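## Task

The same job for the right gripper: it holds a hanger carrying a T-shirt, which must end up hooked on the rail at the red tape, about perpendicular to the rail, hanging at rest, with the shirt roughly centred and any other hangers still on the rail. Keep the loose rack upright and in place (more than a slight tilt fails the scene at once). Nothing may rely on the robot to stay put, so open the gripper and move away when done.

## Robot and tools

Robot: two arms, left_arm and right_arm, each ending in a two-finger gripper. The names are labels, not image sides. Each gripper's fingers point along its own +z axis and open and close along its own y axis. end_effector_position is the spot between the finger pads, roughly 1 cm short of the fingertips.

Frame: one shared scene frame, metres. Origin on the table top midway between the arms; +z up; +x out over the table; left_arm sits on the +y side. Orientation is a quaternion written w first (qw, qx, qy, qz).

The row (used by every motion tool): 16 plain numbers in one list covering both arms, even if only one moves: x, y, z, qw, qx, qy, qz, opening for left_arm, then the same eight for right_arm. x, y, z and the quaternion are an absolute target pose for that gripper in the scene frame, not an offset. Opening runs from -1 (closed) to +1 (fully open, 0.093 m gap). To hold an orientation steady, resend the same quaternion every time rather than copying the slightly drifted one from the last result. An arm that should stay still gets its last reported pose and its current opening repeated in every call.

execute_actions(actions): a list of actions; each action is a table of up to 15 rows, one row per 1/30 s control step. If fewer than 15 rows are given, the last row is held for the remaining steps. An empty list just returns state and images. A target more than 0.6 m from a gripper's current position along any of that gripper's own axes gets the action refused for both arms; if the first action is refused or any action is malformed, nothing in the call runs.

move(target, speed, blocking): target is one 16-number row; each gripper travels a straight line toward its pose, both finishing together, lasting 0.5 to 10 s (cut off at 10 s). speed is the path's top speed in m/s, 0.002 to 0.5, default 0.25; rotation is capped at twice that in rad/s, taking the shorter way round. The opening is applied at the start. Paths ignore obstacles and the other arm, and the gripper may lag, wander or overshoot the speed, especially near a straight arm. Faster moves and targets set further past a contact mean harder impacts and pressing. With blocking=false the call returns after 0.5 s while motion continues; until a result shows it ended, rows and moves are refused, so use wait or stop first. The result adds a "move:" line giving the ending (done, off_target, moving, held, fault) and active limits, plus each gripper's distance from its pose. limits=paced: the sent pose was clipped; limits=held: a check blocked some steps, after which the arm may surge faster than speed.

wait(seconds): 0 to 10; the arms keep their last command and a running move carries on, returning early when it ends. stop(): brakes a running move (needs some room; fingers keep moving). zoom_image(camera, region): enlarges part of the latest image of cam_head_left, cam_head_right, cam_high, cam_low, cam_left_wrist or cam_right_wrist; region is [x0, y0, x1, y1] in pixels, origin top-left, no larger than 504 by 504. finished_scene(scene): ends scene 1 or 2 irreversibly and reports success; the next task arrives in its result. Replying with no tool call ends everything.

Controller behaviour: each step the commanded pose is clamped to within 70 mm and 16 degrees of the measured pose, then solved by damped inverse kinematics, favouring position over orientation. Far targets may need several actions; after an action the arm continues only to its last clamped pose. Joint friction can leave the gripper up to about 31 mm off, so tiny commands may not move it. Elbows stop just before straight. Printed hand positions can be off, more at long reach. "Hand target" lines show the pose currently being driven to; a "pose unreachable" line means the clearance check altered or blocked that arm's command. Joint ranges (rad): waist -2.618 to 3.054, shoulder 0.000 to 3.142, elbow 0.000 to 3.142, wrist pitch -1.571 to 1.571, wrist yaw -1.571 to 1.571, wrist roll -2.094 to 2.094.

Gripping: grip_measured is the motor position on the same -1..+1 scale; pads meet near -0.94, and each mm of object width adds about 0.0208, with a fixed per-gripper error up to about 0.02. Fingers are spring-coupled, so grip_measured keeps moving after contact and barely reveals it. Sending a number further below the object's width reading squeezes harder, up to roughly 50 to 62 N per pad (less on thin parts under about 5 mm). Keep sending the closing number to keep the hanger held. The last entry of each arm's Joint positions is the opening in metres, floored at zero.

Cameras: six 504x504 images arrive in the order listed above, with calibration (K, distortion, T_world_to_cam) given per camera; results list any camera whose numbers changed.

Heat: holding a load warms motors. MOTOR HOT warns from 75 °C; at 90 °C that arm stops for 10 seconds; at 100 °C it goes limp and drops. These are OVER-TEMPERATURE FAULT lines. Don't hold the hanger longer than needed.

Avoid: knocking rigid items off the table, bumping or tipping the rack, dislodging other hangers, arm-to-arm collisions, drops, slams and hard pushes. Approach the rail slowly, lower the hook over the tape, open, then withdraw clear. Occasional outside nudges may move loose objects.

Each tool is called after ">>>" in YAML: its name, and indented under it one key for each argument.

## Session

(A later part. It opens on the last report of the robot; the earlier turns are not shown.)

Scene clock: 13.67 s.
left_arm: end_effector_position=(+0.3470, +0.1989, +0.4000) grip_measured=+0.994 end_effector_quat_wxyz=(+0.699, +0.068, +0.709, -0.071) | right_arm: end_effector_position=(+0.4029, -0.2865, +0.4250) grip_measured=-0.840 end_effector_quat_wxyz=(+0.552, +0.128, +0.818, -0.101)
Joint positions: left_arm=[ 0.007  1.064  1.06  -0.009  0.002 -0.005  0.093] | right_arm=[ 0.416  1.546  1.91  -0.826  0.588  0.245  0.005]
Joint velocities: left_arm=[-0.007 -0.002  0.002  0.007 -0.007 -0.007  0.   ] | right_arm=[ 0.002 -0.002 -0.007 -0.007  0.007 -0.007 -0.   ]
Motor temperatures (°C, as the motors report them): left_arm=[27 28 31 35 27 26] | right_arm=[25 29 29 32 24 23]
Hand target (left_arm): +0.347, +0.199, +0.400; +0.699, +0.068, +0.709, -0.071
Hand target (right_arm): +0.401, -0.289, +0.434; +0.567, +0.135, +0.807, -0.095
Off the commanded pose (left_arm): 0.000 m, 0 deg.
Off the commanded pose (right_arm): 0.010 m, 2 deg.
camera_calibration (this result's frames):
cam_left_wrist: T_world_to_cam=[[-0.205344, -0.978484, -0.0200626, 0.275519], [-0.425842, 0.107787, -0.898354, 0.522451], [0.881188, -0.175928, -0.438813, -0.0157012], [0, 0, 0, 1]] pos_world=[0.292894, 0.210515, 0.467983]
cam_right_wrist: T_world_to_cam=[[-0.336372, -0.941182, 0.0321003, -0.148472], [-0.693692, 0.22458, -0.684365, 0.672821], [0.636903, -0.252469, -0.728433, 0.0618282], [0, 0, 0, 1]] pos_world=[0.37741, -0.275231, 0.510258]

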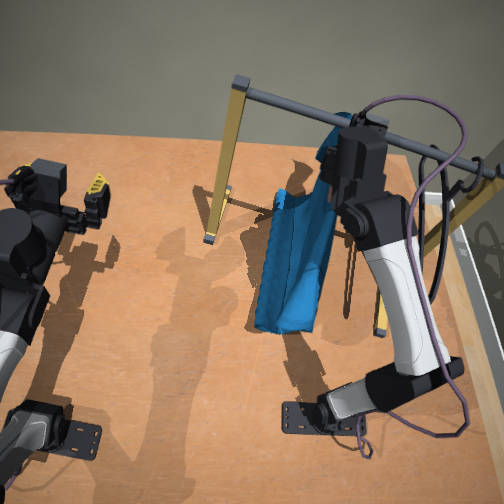

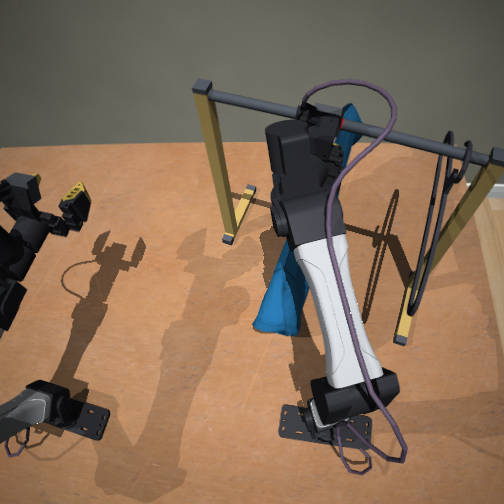

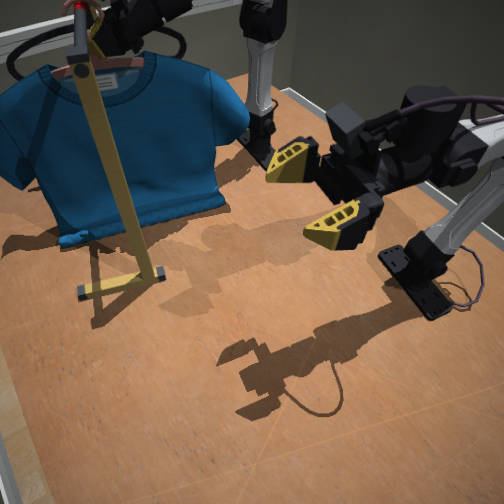

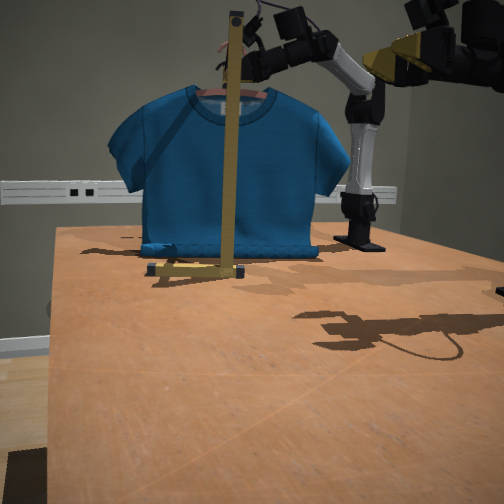

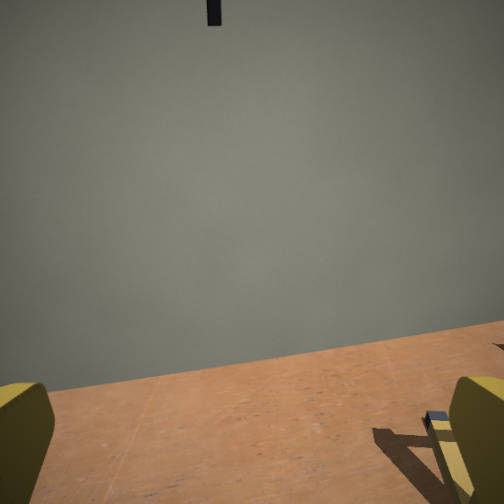

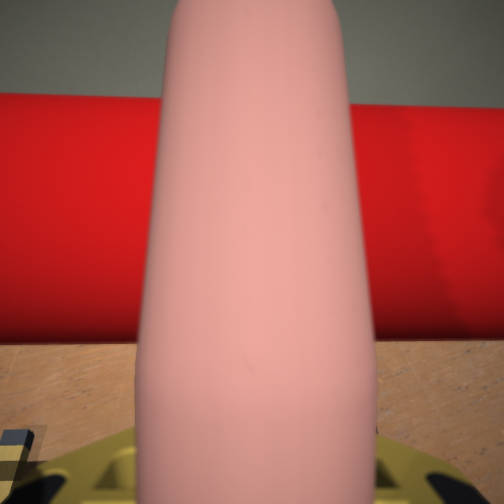

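>>> execute_actions:
  actions:
    - [[0.347,0.1989,0.40,0.699,0.068,0.709,-0.071,1,0.4012,-0.2892,0.433,0.5671,0.135,0.8068,-0.0949,-0.85],[0.347,0.1989,0.40,0.699,0.068,0.709,-0.071,1,0.4012,-0.2892,0.432,0.5671,0.135,0.8068,-0.0949,-0.82],[0.347,0.1989,0.40,0.699,0.068,0.709,-0.071,1,0.4012,-0.2892,0.432,0.5671,0.135,0.8068,-0.0949,-0.78],[0.347,0.1989,0.40,0.699,0.068,0.709,-0.071,1,0.4012,-0.2892,0.432,0.5671,0.135,0.8068,-0.0949,-0.74],[0.347,0.1989,0.40,0.699,0.068,0.709,-0.071,1,0.4012,-0.2892,0.432,0.5671,0.135,0.8068,-0.0949,-0.70],[0.347,0.1989,0.40,0.699,0.068,0.709,-0.071,1,0.4012,-0.2892,0.432,0.5671,0.135,0.8068,-0.0949,-0.66],[0.347,0.1989,0.40,0.699,0.068,0.709,-0.071,1,0.4012,-0.2892,0.432,0.5671,0.135,0.8068,-0.0949,-0.62],[0.347,0.1989,0.40,0.699,0.068,0.709,-0.071,1,0.4012,-0.2892,0.432,0.5671,0.135,0.8068,-0.0949,-0.56],[0.347,0.1989,0.40,0.699,0.068,0.709,-0.071,1,0.4012,-0.2892,0.432,0.5671,0.135,0.8068,-0.0949,-0.48],[0.347,0.1989,0.40,0.699,0.068,0.709,-0.071,1,0.4012,-0.2892,0.432,0.5671,0.135,0.8068,-0.0949,-0.38],[0.347,0.1989,0.40,0.699,0.068,0.709,-0.071,1,0.4012,-0.2892,0.432,0.5671,0.135,0.8068,-0.0949,-0.25],[0.347,0.1989,0.40,0.699,0.068,0.709,-0.071,1,0.4012,-0.2892,0.432,0.5671,0.135,0.8068,-0.0949,-0.1],[0.347,0.1989,0.40,0.699,0.068,0.709,-0.071,1,0.4012,-0.2892,0.432,0.5671,0.135,0.8068,-0.0949,0.1],[0.347,0.1989,0.40,0.699,0.068,0.709,-0.071,1,0.4012,-0.2892,0.432,0.5671,0.135,0.8068,-0.0949,0.3]]

Scene clock: 14.70 s.
left_arm: end_effector_position=(+0.3470, +0.1989, +0.4000) grip_measured=+0.994 end_effector_quat_wxyz=(+0.699, +0.068, +0.709, -0.071) | right_arm: end_effector_position=(+0.4025, -0.2866, +0.4337) grip_measured=+0.270 end_effector_quat_wxyz=(+0.567, +0.133, +0.808, -0.093)
Joint positions: left_arm=[ 0.007  1.064  1.06  -0.009  0.002 -0.005  0.093] | right_arm=[ 0.416  1.532  1.899 -0.788  0.588  0.245  0.058]
Joint velocities: left_arm=[-0.012  0.002  0.007 -0.022  0.066  0.007  0.001] | right_arm=[ 0.002 -0.027  0.007  0.037  0.037  0.037  0.055]
Motor temperatures (°C, as the motors report them): left_arm=[27 28 32 35 27 26] | right_arm=[25 30 29 32 24 23]
Hand target (left_arm): +0.347, +0.199, +0.400; +0.699, +0.068, +0.709, -0.071
Hand target (right_arm): +0.401, -0.289, +0.432; +0.567, +0.135, +0.807, -0.095
Off the commanded pose (left_arm): 0.000 m, 0 deg.
Off the commanded pose (right_arm): 0.003 m, 0 deg.
camera_calibration (this result's frames):
cam_left_wrist: T_world_to_cam=[[-0.205344, -0.978484, -0.0200626, 0.275519], [-0.425842, 0.107787, -0.898354, 0.522451], [0.881188, -0.175928, -0.438813, -0.0157012], [0, 0, 0, 1]] pos_world=[0.292894, 0.210515, 0.467983]
cam_right_wrist: T_world_to_cam=[[-0.337148, -0.941426, 0.00700197, -0.13787], [-0.666063, 0.233264, -0.708483, 0.680319], [0.665351, -0.243527, -0.705693, 0.0495929], [0, 0, 0, 1]] pos_world=[0.373656, -0.276411, 0.517958]

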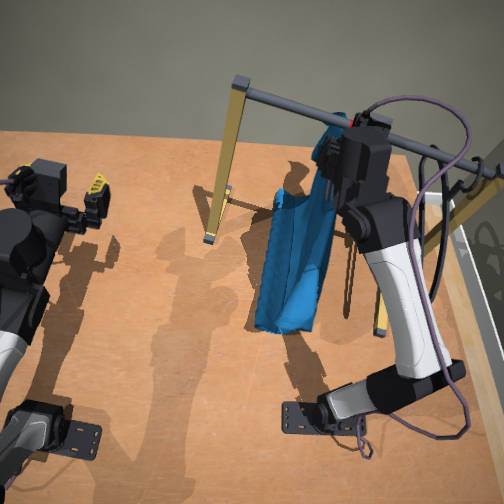

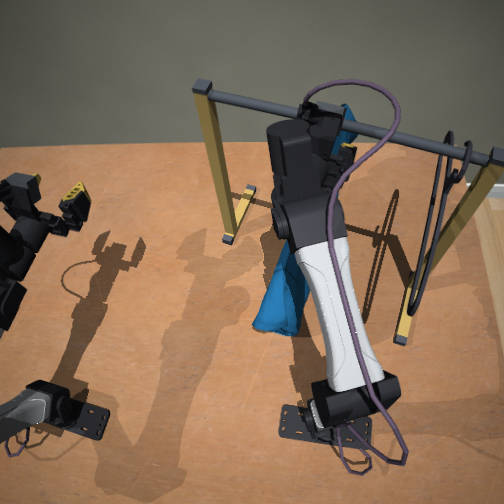

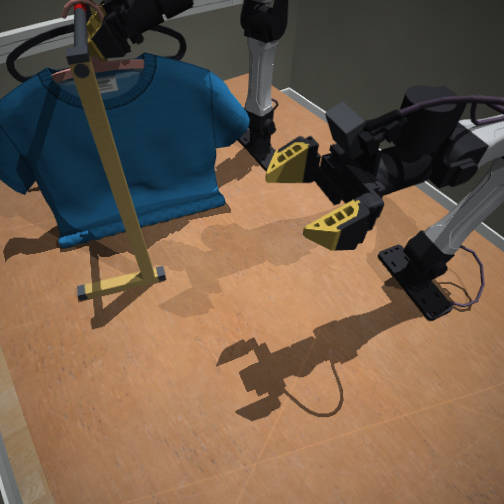

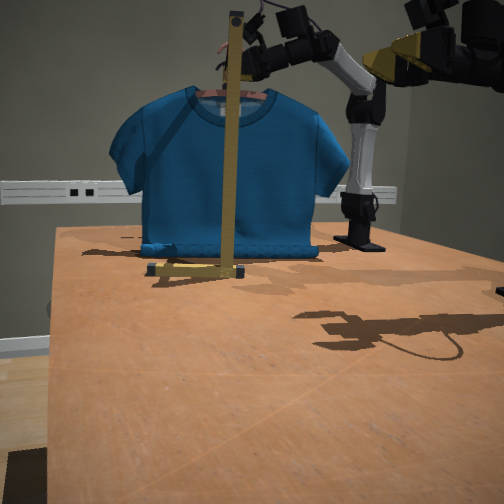

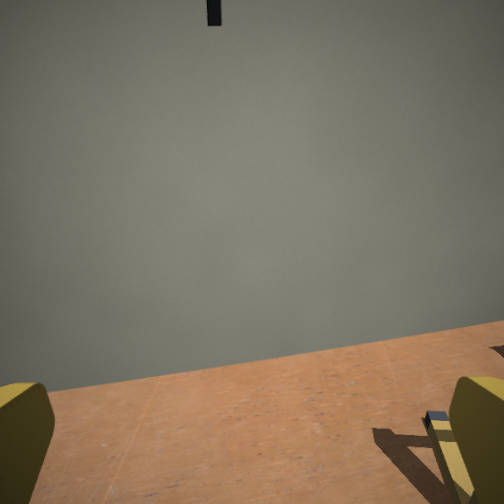

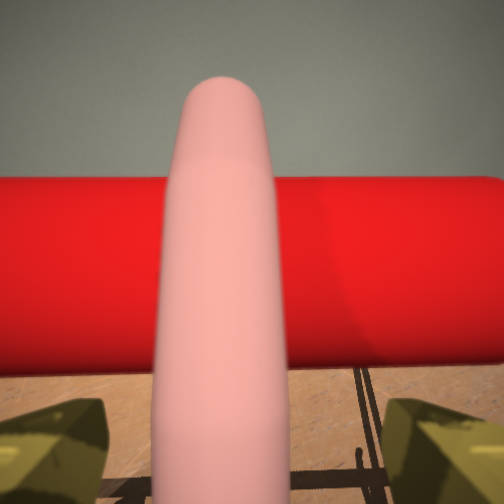

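>>> move:
  target: [0.347,0.1989,0.40,0.699,0.068,0.709,-0.071,1,0.20,-0.265,0.515,0.6406,-0.0668,0.7631,0.0561,1]
  speed: 0.22

Scene clock: 17.17 s.
left_arm: end_effector_position=(+0.3470, +0.1989, +0.4000) grip_measured=+0.994 end_effector_quat_wxyz=(+0.699, +0.068, +0.709, -0.071) | right_arm: end_effector_position=(+0.2042, -0.2674, +0.5181) grip_measured=+0.997 end_effector_quat_wxyz=(+0.645, -0.057, +0.760, +0.055)
Joint positions: left_arm=[ 0.007  1.064  1.06  -0.009  0.002 -0.005  0.093] | right_arm=[ 0.545  0.989  1.837 -1.016  0.27   0.055  0.093]
Joint velocities: left_arm=[-0.012  0.012 -0.007  0.007 -0.022 -0.051  0.001] | right_arm=[-0.002  0.002  0.012 -0.037 -0.066 -0.051  0.   ]
Motor temperatures (°C, as the motors report them): left_arm=[27 28 32 36 27 26] | right_arm=[25 30 29 32 24 23]
Hand target (left_arm): +0.347, +0.199, +0.400; +0.699, +0.068, +0.709, -0.071
Hand target (right_arm): +0.199, -0.266, +0.516; +0.640, -0.068, +0.763, +0.056
Off the commanded pose (left_arm): 0.000 m, 0 deg.
Off the commanded pose (right_arm): 0.006 m, 1 deg.
move: done
camera_calibration (this result's frames):
cam_left_wrist: T_world_to_cam=[[-0.205344, -0.978484, -0.0200626, 0.275519], [-0.425842, 0.107787, -0.898354, 0.522451], [0.881188, -0.175928, -0.438813, -0.0157012], [0, 0, 0, 1]] pos_world=[0.292894, 0.210515, 0.467983]
cam_right_wrist: T_world_to_cam=[[0.139179, -0.990255, -0.00491187, -0.291408], [-0.558199, -0.0743554, -0.826369, 0.560324], [0.817951, 0.117755, -0.563108, 0.237371], [0, 0, 0, 1]] pos_world=[0.159172, -0.274857, 0.595268]

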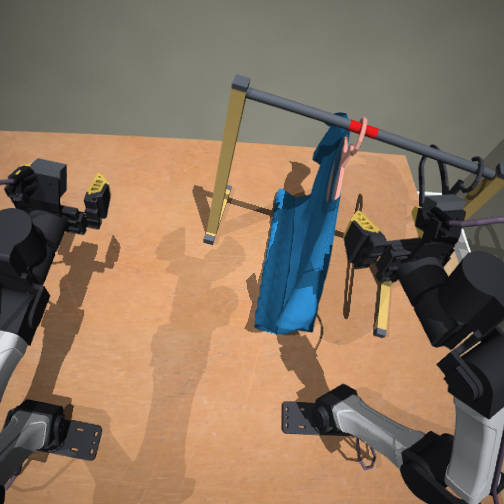

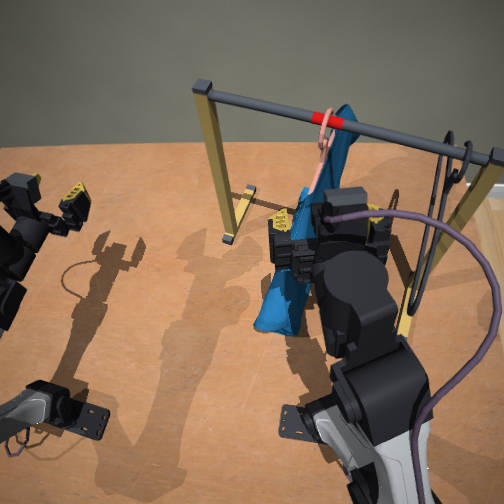

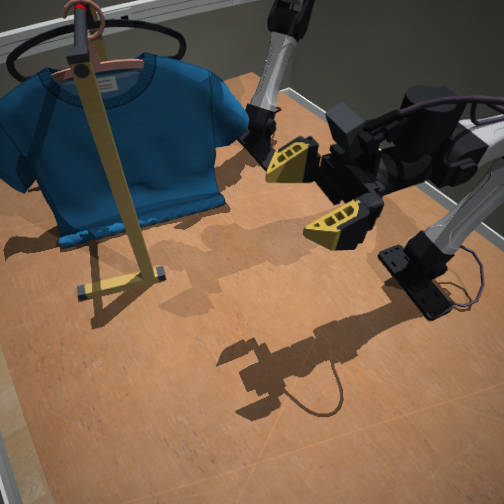

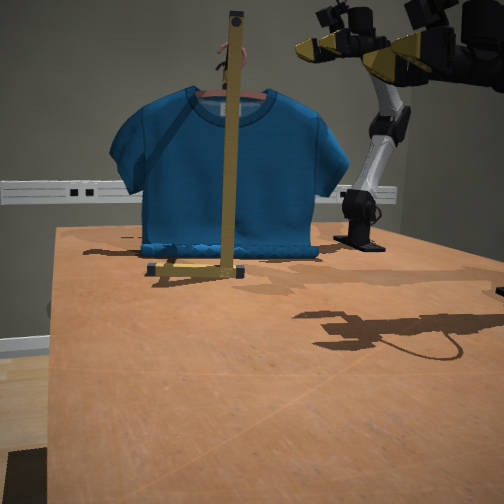

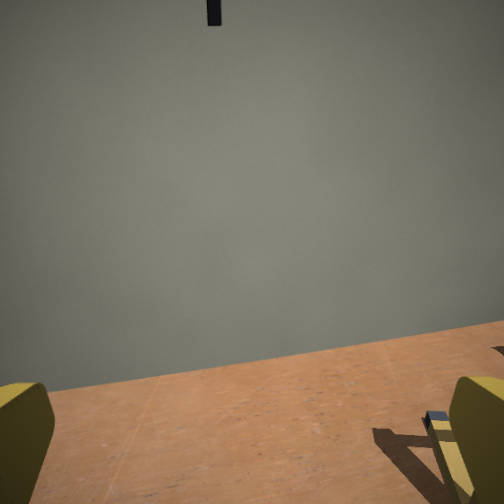

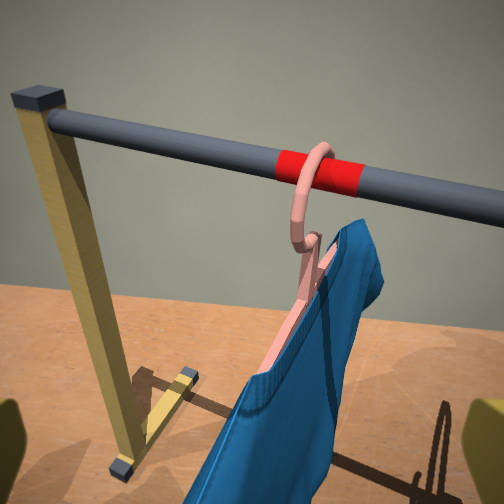

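The hook is centred on the tape. I'll wait briefly to confirm it hangs still.

>>> wait:
  seconds: 1.5

Scene clock: 18.80 s.
left_arm: end_effector_position=(+0.3470, +0.1989, +0.4000) grip_measured=+0.994 end_effector_quat_wxyz=(+0.699, +0.068, +0.709, -0.071) | right_arm: end_effector_position=(+0.2041, -0.2675, +0.5176) grip_measured=+0.997 end_effector_quat_wxyz=(+0.645, -0.057, +0.760, +0.055)
Joint positions: left_arm=[ 0.007  1.064  1.06  -0.009  0.002 -0.005  0.093] | right_arm=[ 0.545  0.989  1.837 -1.017  0.27   0.055  0.093]
Joint velocities: left_arm=[ 0.007  0.002 -0.002 -0.037  0.022 -0.037  0.   ] | right_arm=[-0.022 -0.002 -0.007  0.022 -0.066 -0.007  0.   ]
Motor temperatures (°C, as the motors report them): left_arm=[27 29 32 36 27 26] | right_arm=[25 30 30 32 24 23]
Hand target (left_arm): +0.347, +0.199, +0.400; +0.699, +0.068, +0.709, -0.071
Hand target (right_arm): +0.199, -0.266, +0.516; +0.640, -0.069, +0.763, +0.055
Off the commanded pose (left_arm): 0.000 m, 0 deg.
Off the commanded pose (right_arm): 0.005 m, 1 deg.
wait: 1.50 s; at rest by 0.03 s
camera_calibration (this result's frames):
cam_left_wrist: T_world_to_cam=[[-0.205344, -0.978484, -0.0200626, 0.275519], [-0.425842, 0.107787, -0.898354, 0.522451], [0.881188, -0.175928, -0.438813, -0.0157012], [0, 0, 0, 1]] pos_world=[0.292894, 0.210515, 0.467983]
cam_right_wrist: T_world_to_cam=[[0.139233, -0.990252, -0.00398311, -0.291923], [-0.559574, -0.0753584, -0.825347, 0.559399], [0.817001, 0.117144, -0.564612, 0.23799], [0, 0, 0, 1]] pos_world=[0.159233, -0.274801, 0.594908]

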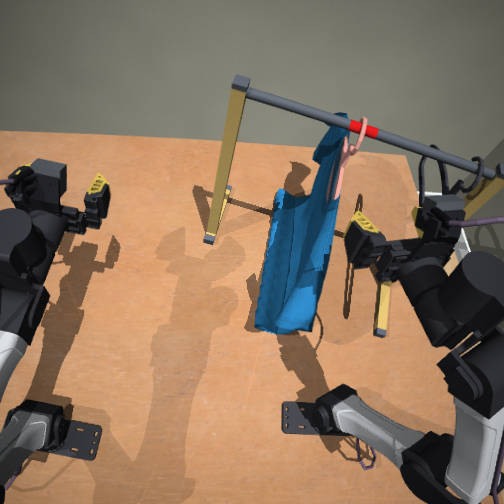

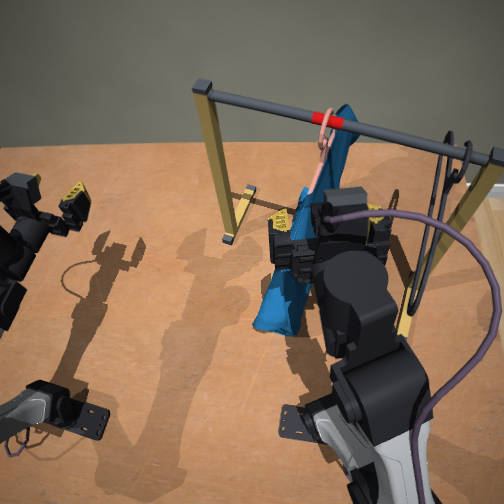

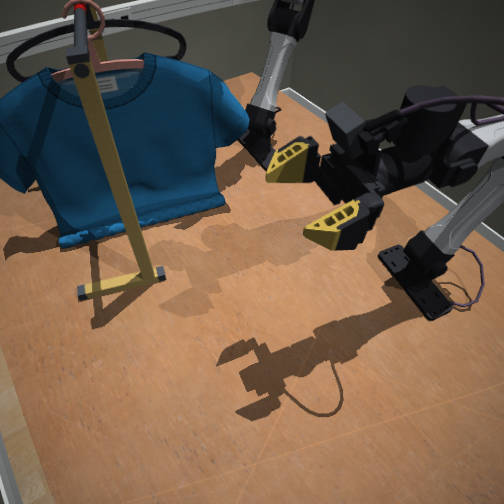

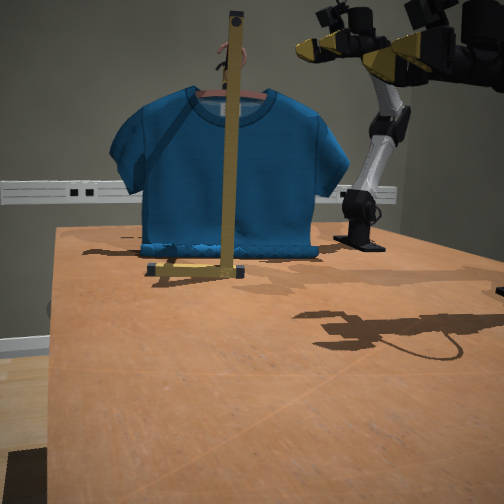

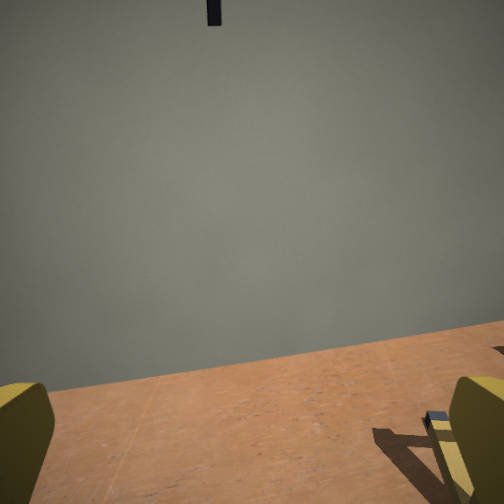

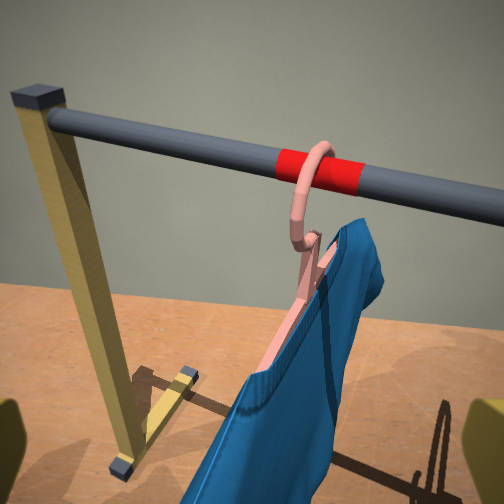

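>>> finished_scene:
  scene: 2

The scene is finished: the task was done.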